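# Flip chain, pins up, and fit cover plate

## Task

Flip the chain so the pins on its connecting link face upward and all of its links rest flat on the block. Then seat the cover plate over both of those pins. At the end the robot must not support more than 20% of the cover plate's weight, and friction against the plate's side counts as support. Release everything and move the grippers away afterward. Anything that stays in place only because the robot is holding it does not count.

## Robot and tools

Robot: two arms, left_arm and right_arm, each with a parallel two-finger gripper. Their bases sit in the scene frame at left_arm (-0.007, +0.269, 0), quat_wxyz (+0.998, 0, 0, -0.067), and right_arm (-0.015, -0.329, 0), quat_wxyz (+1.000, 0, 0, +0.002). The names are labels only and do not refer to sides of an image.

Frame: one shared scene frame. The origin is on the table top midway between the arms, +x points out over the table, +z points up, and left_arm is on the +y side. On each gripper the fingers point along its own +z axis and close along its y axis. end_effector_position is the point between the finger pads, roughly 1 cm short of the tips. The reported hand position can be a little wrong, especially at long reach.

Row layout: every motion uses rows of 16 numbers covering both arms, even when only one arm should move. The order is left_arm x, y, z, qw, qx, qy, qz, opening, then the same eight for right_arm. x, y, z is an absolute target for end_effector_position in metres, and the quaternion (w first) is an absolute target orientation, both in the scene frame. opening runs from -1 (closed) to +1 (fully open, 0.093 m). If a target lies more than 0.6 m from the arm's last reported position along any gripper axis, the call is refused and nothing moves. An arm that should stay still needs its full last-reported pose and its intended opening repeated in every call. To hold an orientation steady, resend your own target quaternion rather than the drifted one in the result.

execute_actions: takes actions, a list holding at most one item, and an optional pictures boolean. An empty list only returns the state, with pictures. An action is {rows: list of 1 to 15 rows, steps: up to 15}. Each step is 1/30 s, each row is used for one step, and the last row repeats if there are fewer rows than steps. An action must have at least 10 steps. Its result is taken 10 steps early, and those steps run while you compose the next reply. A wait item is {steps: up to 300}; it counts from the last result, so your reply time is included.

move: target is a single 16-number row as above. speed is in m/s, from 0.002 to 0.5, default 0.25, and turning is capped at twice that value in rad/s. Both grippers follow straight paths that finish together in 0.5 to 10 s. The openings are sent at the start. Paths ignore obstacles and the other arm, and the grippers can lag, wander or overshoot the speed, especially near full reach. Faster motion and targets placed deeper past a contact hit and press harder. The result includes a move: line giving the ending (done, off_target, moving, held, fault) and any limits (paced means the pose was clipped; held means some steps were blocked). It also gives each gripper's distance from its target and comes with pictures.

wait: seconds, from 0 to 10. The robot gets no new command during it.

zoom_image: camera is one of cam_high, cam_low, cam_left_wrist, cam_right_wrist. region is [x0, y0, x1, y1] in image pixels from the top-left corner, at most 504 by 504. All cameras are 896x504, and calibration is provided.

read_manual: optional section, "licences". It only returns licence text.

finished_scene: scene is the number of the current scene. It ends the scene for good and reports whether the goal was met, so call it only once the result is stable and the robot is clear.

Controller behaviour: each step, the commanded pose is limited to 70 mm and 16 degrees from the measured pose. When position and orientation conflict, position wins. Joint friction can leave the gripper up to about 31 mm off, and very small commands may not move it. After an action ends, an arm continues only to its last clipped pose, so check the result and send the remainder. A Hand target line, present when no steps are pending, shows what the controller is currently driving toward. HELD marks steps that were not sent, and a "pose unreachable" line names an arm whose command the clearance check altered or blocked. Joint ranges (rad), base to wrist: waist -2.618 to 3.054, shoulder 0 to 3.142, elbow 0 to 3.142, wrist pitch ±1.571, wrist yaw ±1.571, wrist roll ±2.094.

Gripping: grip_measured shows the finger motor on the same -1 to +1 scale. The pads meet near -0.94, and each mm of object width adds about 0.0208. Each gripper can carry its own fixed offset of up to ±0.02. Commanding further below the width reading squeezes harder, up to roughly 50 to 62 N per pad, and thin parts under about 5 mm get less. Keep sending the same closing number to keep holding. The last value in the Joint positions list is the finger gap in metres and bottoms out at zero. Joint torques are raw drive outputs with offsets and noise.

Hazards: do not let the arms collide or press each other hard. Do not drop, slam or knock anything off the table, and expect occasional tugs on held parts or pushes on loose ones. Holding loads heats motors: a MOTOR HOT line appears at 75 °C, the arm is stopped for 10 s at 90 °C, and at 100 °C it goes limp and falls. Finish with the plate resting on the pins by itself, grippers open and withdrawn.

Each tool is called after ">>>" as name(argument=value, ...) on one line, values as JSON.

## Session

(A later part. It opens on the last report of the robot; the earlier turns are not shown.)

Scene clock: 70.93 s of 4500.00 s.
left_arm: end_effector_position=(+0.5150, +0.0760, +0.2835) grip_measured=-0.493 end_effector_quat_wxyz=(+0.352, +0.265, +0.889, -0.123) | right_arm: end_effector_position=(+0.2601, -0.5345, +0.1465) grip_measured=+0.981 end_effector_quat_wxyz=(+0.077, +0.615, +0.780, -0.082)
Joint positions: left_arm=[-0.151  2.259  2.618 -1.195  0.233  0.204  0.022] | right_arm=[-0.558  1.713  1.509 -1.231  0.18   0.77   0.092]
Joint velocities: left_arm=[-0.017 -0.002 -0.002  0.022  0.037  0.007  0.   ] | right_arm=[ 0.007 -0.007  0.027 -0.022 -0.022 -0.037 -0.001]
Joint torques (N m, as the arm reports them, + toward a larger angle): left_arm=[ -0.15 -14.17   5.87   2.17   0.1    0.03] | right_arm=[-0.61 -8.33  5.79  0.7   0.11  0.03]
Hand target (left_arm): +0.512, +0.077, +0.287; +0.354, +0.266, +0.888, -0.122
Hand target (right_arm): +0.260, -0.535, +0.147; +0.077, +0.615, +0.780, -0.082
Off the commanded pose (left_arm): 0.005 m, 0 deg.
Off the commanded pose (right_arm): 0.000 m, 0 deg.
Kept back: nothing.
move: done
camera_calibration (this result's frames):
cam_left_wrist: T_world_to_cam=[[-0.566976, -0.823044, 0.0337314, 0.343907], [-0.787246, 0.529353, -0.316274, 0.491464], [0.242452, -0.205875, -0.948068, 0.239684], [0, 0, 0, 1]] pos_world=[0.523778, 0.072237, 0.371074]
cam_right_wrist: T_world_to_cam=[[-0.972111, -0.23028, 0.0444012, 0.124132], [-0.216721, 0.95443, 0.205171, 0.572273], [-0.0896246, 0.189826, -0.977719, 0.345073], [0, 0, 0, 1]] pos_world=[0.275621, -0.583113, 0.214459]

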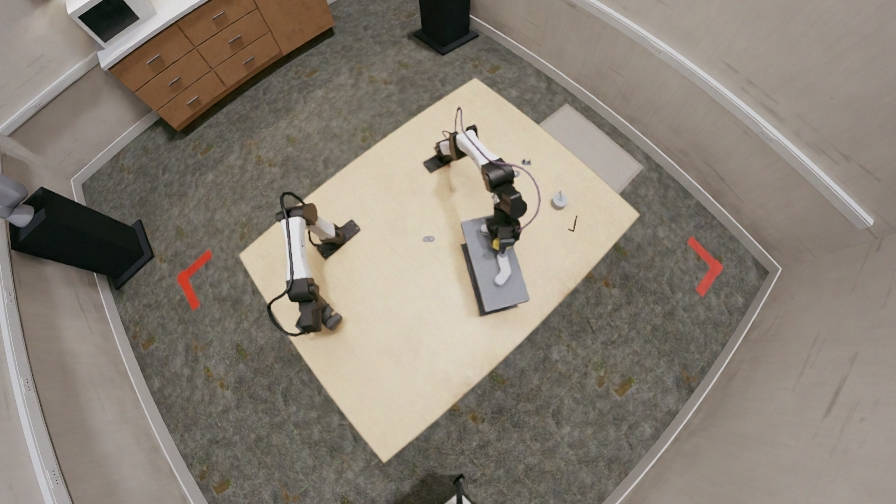

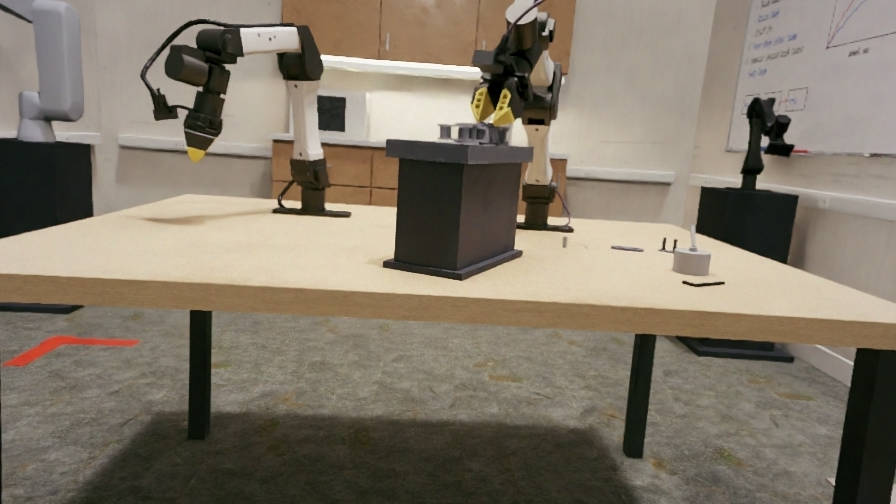

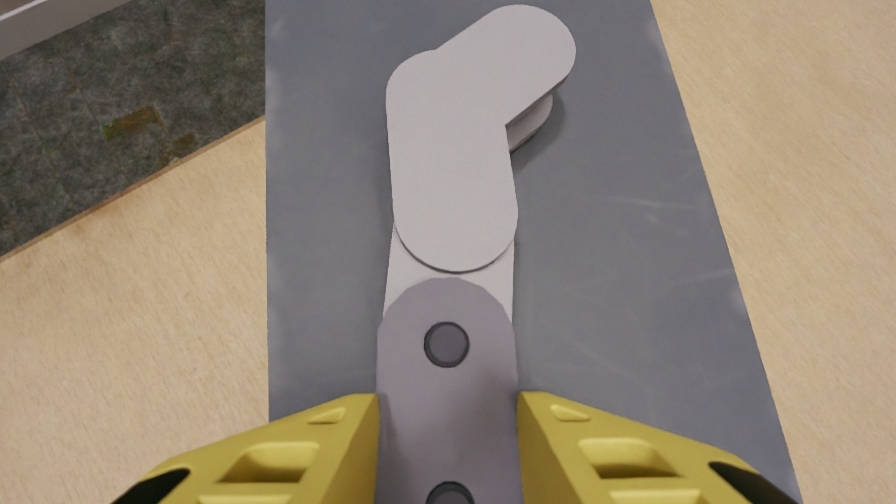

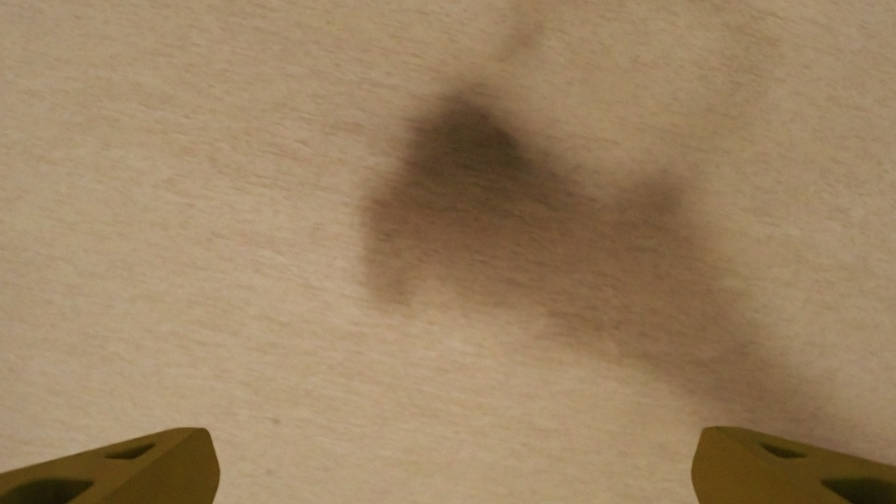

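>>> move(target=[0.513,0.0766,0.277,0.355,0.266,0.888,-0.122,-0.52,0.2601,-0.5345,0.1465,0.077,0.615,0.78,-0.082,1], speed=0.006)

>>> move(target=[0.514,0.0766,0.28,0.355,0.266,0.888,-0.122,0.5,0.2601,-0.5345,0.1465,0.077,0.615,0.78,-0.082,1], speed=0.02)

>>> move(target=[0.40,0.15,0.37,0.403,0.272,0.864,-0.127,0.5,0.2601,-0.5345,0.1465,0.077,0.615,0.78,-0.082,1], speed=0.15)

>>> zoom_image(camera="cam_low", region=[420,100,540,160])

Scene clock: 72.77 s of 4500.00 s.
left_arm: end_effector_position=(+0.5151, +0.0759, +0.2818) grip_measured=-0.493 end_effector_quat_wxyz=(+0.361, +0.265, +0.886, -0.123) | right_arm: end_effector_position=(+0.2601, -0.5345, +0.1465) grip_measured=+0.981 end_effector_quat_wxyz=(+0.077, +0.615, +0.780, -0.082)
Joint positions: left_arm=[-0.151  2.202  2.496 -1.112  0.233  0.204  0.022] | right_arm=[-0.558  1.713  1.509 -1.231  0.18   0.77   0.092]
Joint velocities: left_arm=[ 0.017 -0.012 -0.022 -0.022  0.051  0.022  0.   ] | right_arm=[-0.007  0.002 -0.017 -0.022 -0.037 -0.022 -0.   ]
Joint torques (N m, as the arm reports them, + toward a larger angle): left_arm=[ -0.16 -13.25   5.56   2.07   0.11   0.01] | right_arm=[-0.61 -8.34  5.83  0.7   0.11  0.01]
Hand target (left_arm): +0.513, +0.076, +0.277; +0.355, +0.266, +0.888, -0.122
Hand target (right_arm): +0.260, -0.535, +0.147; +0.077, +0.615, +0.780, -0.082
Off the commanded pose (left_arm): 0.005 m, 1 deg.
Off the commanded pose (right_arm): 0.000 m, 0 deg.
Kept back: nothing.
move: done
camera_calibration (this result's frames):
cam_left_wrist: T_world_to_cam=[[-0.567508, -0.822888, 0.0281171, 0.345829], [-0.781664, 0.527719, -0.332436, 0.492786], [0.258719, -0.210638, -0.942707, 0.228513], [0, 0, 0, 1]] pos_world=[0.522333, 0.0726601, 0.369517]
cam_right_wrist: T_world_to_cam=[[-0.972111, -0.23028, 0.0444012, 0.124132], [-0.216721, 0.95443, 0.205171, 0.572273], [-0.0896246, 0.189826, -0.977719, 0.345073], [0, 0, 0, 1]] pos_world=[0.275621, -0.583113, 0.214459]

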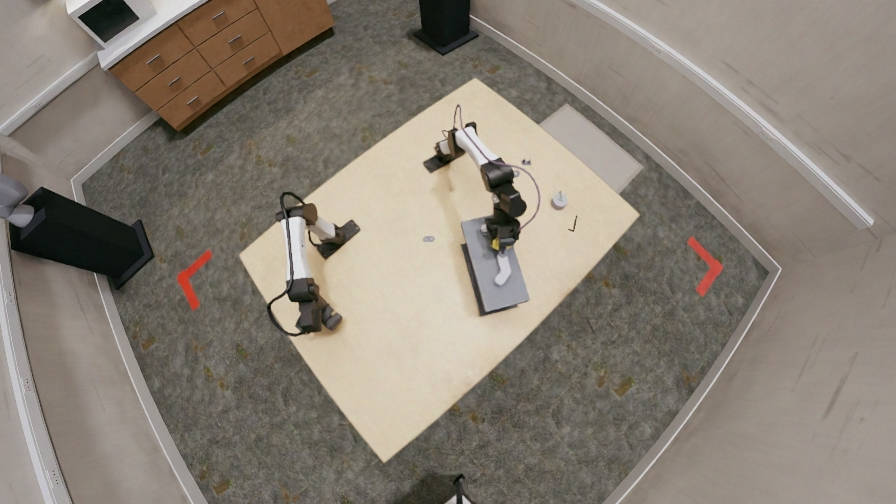

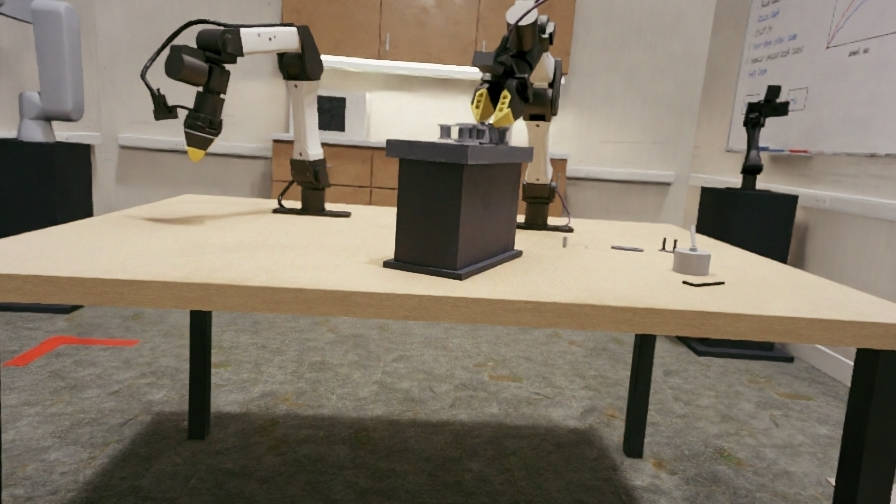

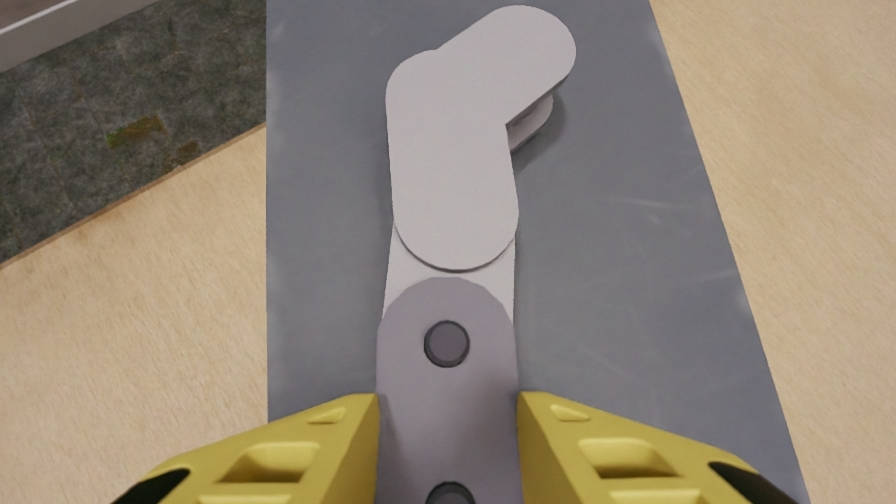

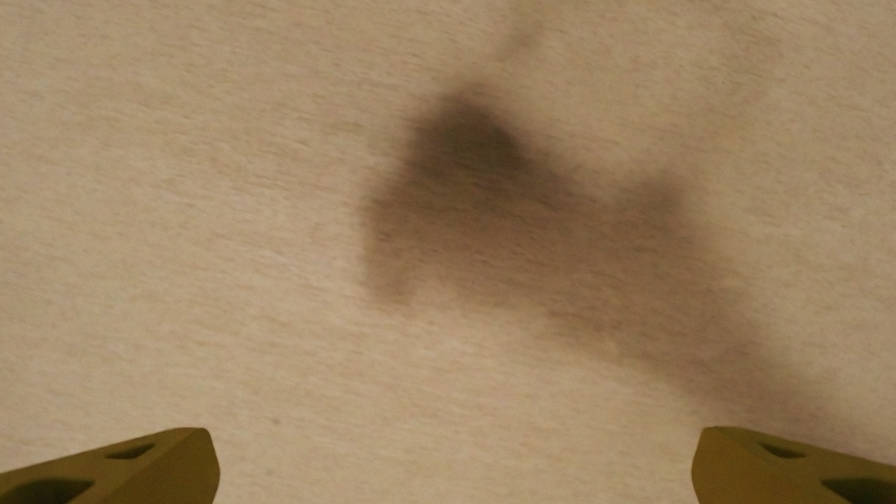

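Scene clock: 73.47 s of 4500.00 s.
left_arm: end_effector_position=(+0.5151, +0.0759, +0.2818) grip_measured=+0.498 end_effector_quat_wxyz=(+0.361, +0.265, +0.886, -0.123) | right_arm: end_effector_position=(+0.2601, -0.5345, +0.1465) grip_measured=+0.981 end_effector_quat_wxyz=(+0.077, +0.615, +0.780, -0.082)
Joint positions: left_arm=[-0.151  2.202  2.496 -1.112  0.233  0.204  0.069] | right_arm=[-0.558  1.713  1.509 -1.231  0.18   0.77   0.092]
Joint velocities: left_arm=[-0.007  0.007 -0.012  0.007 -0.066 -0.007  0.002] | right_arm=[-0.007 -0.002 -0.007  0.051 -0.095  0.022  0.   ]
Joint torques (N m, as the arm reports them, + toward a larger angle): left_arm=[ -0.13 -12.06   9.07   1.92   0.08   0.02] | right_arm=[-0.61 -8.35  5.85  0.71  0.12  0.01]
Hand target (left_arm): +0.514, +0.077, +0.280; +0.355, +0.266, +0.888, -0.122
Hand target (right_arm): +0.260, -0.535, +0.147; +0.077, +0.615, +0.780, -0.082
Off the commanded pose (left_arm): 0.002 m, 1 deg.
Off the commanded pose (right_arm): 0.000 m, 0 deg.
Kept back: nothing.
move: done
camera_calibration (this result's frames):
cam_left_wrist: T_world_to_cam=[[-0.567508, -0.822888, 0.0281171, 0.345829], [-0.781664, 0.527719, -0.332436, 0.492786], [0.258719, -0.210638, -0.942707, 0.228513], [0, 0, 0, 1]] pos_world=[0.522333, 0.0726601, 0.369517]
cam_right_wrist: T_world_to_cam=[[-0.972111, -0.23028, 0.0444012, 0.124132], [-0.216721, 0.95443, 0.205171, 0.572273], [-0.0896246, 0.189826, -0.977719, 0.345073], [0, 0, 0, 1]] pos_world=[0.275621, -0.583113, 0.214459]

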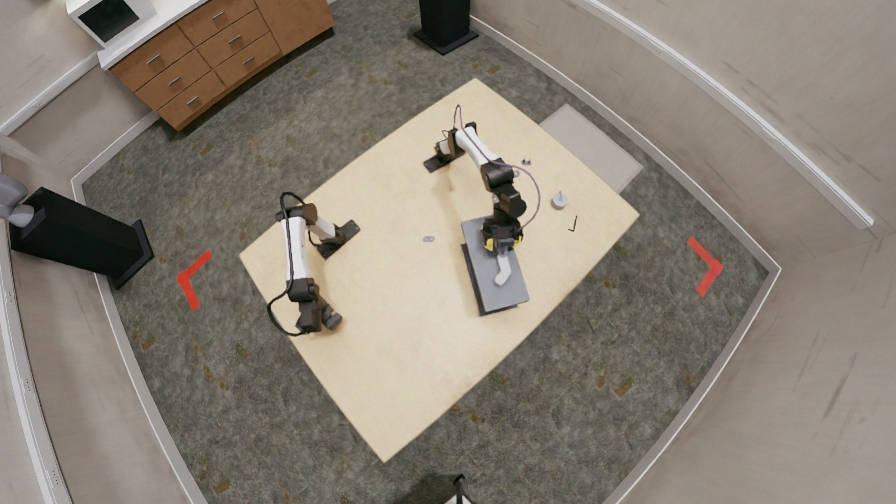

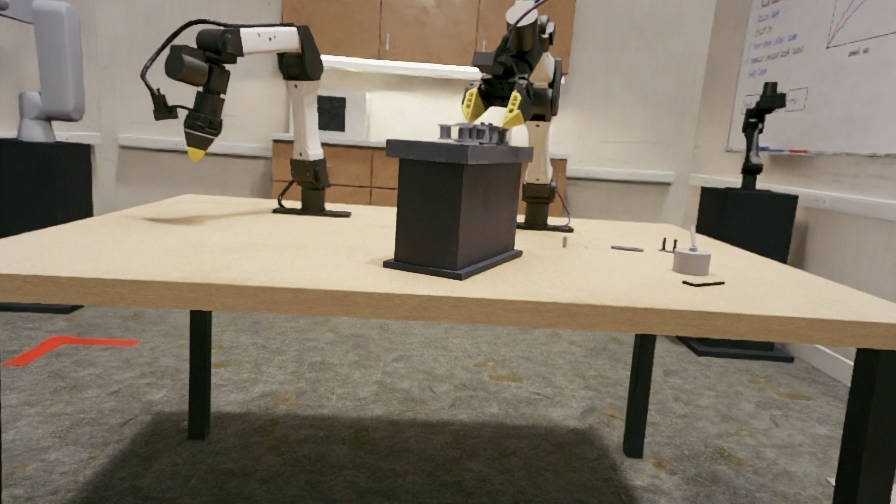

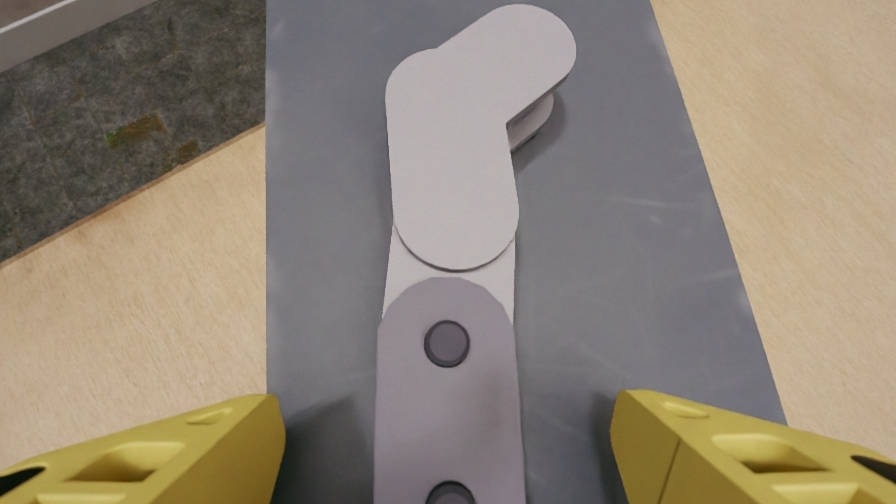

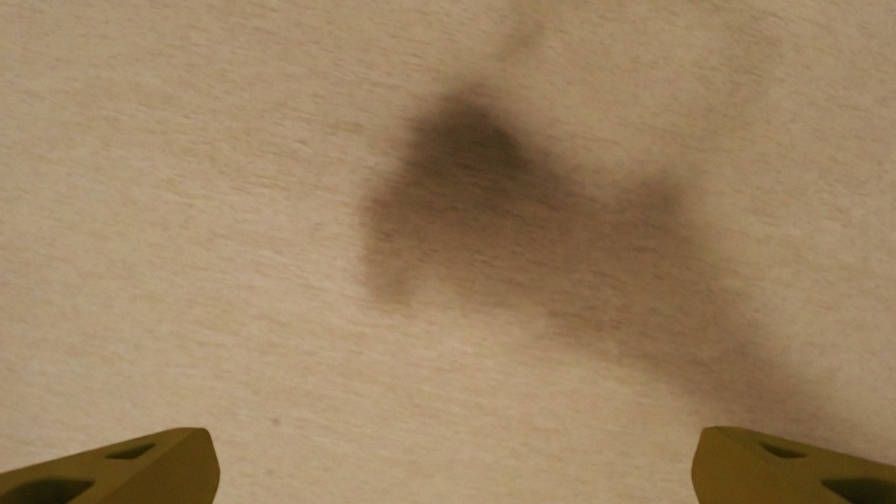

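Scene clock: 75.03 s of 4500.00 s.
left_arm: end_effector_position=(+0.4020, +0.1468, +0.3799) grip_measured=+0.498 end_effector_quat_wxyz=(+0.423, +0.270, +0.856, -0.121) | right_arm: end_effector_position=(+0.2601, -0.5345, +0.1465) grip_measured=+0.981 end_effector_quat_wxyz=(+0.077, +0.615, +0.780, -0.082)
Joint positions: left_arm=[-0.03   1.672  2.093 -1.125  0.328  0.295  0.069] | right_arm=[-0.558  1.713  1.509 -1.231  0.18   0.77   0.092]
Joint velocities: left_arm=[ 0.007  0.007 -0.017 -0.081  0.022 -0.037 -0.   ] | right_arm=[ 0.007 -0.002  0.007 -0.022  0.051  0.095 -0.   ]
Joint torques (N m, as the arm reports them, + toward a larger angle): left_arm=[ 0.43 -7.7   5.23  1.98  0.28  0.1 ] | right_arm=[-0.58 -8.28  5.8   0.69  0.11  0.03]
Hand target (left_arm): +0.397, +0.149, +0.368; +0.403, +0.273, +0.865, -0.125
Hand target (right_arm): +0.260, -0.535, +0.147; +0.077, +0.615, +0.780, -0.082
Off the commanded pose (left_arm): 0.011 m, 3 deg.
Off the commanded pose (right_arm): 0.000 m, 0 deg.
Kept back: nothing.
move: off_target (left_arm)
camera_calibration (this result's frames):
cam_left_wrist: T_world_to_cam=[[-0.575126, -0.817787, -0.0213223, 0.35824], [-0.724563, 0.521318, -0.450818, 0.422578], [0.379789, -0.243828, -0.892361, 0.302259], [0, 0, 0, 1]] pos_world=[0.397423, 0.146366, 0.467869]
cam_right_wrist: T_world_to_cam=[[-0.972111, -0.23028, 0.0444012, 0.124132], [-0.216721, 0.95443, 0.205171, 0.572273], [-0.0896246, 0.189826, -0.977719, 0.345073], [0, 0, 0, 1]] pos_world=[0.275621, -0.583113, 0.214459]

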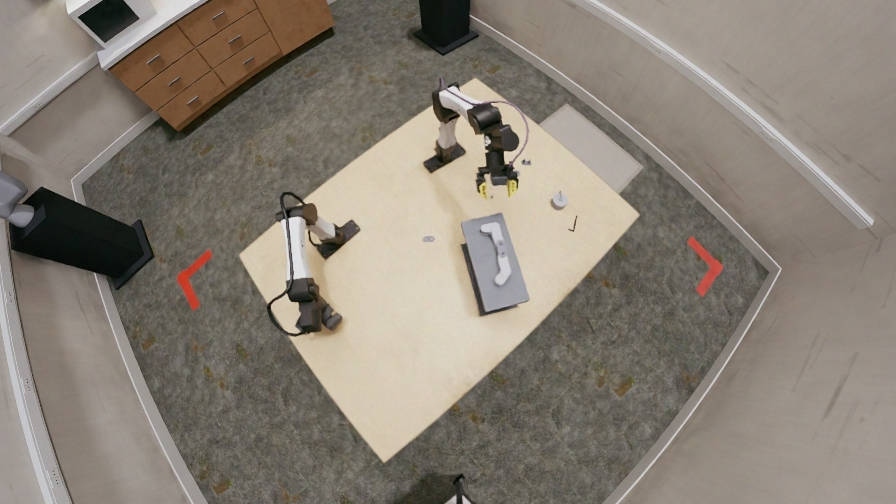

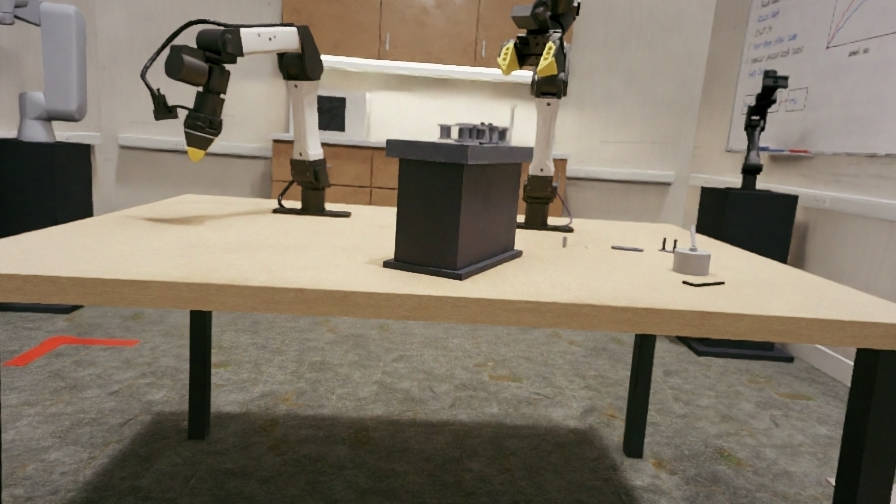

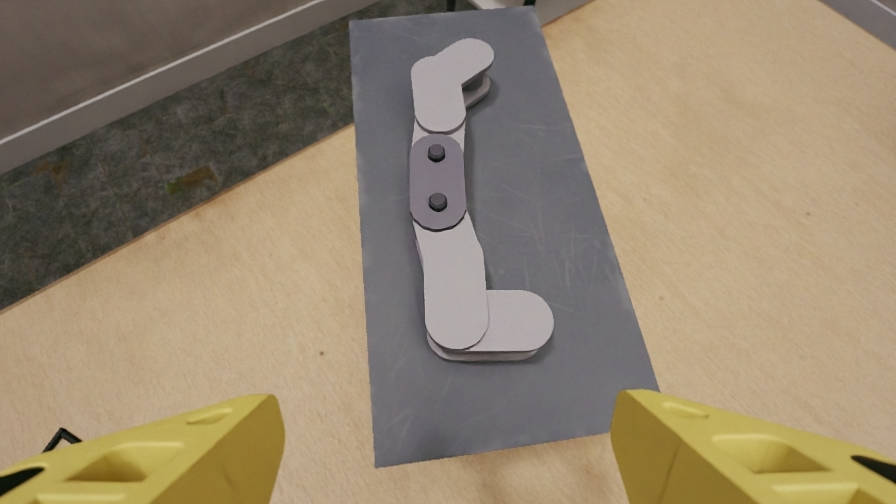

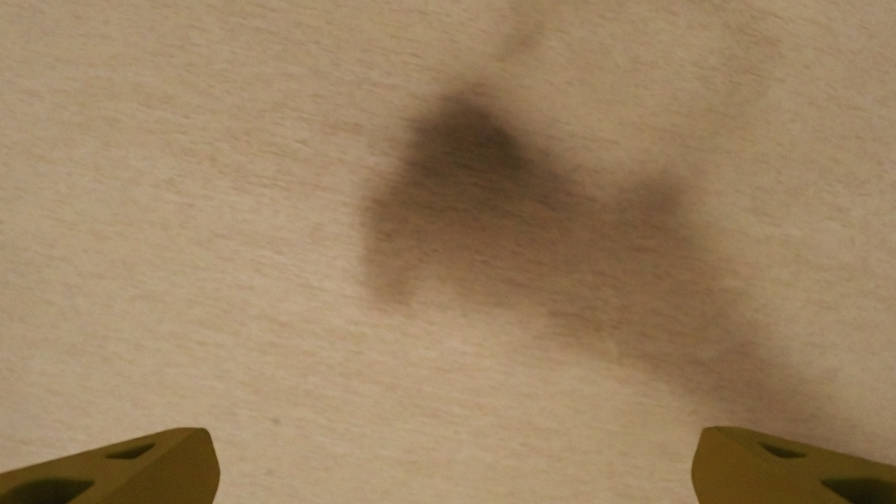

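Region (420, 100, 540, 160) of cam_low's 896x504 image, scaled by 4.200, with more detail than that image has.

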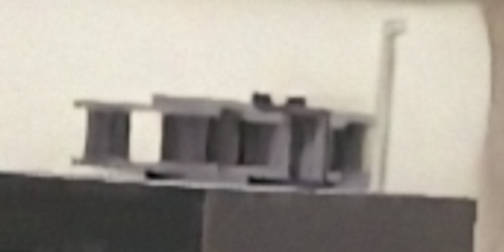

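>>> finished_scene(scene=2)

The scene is finished: the task was done.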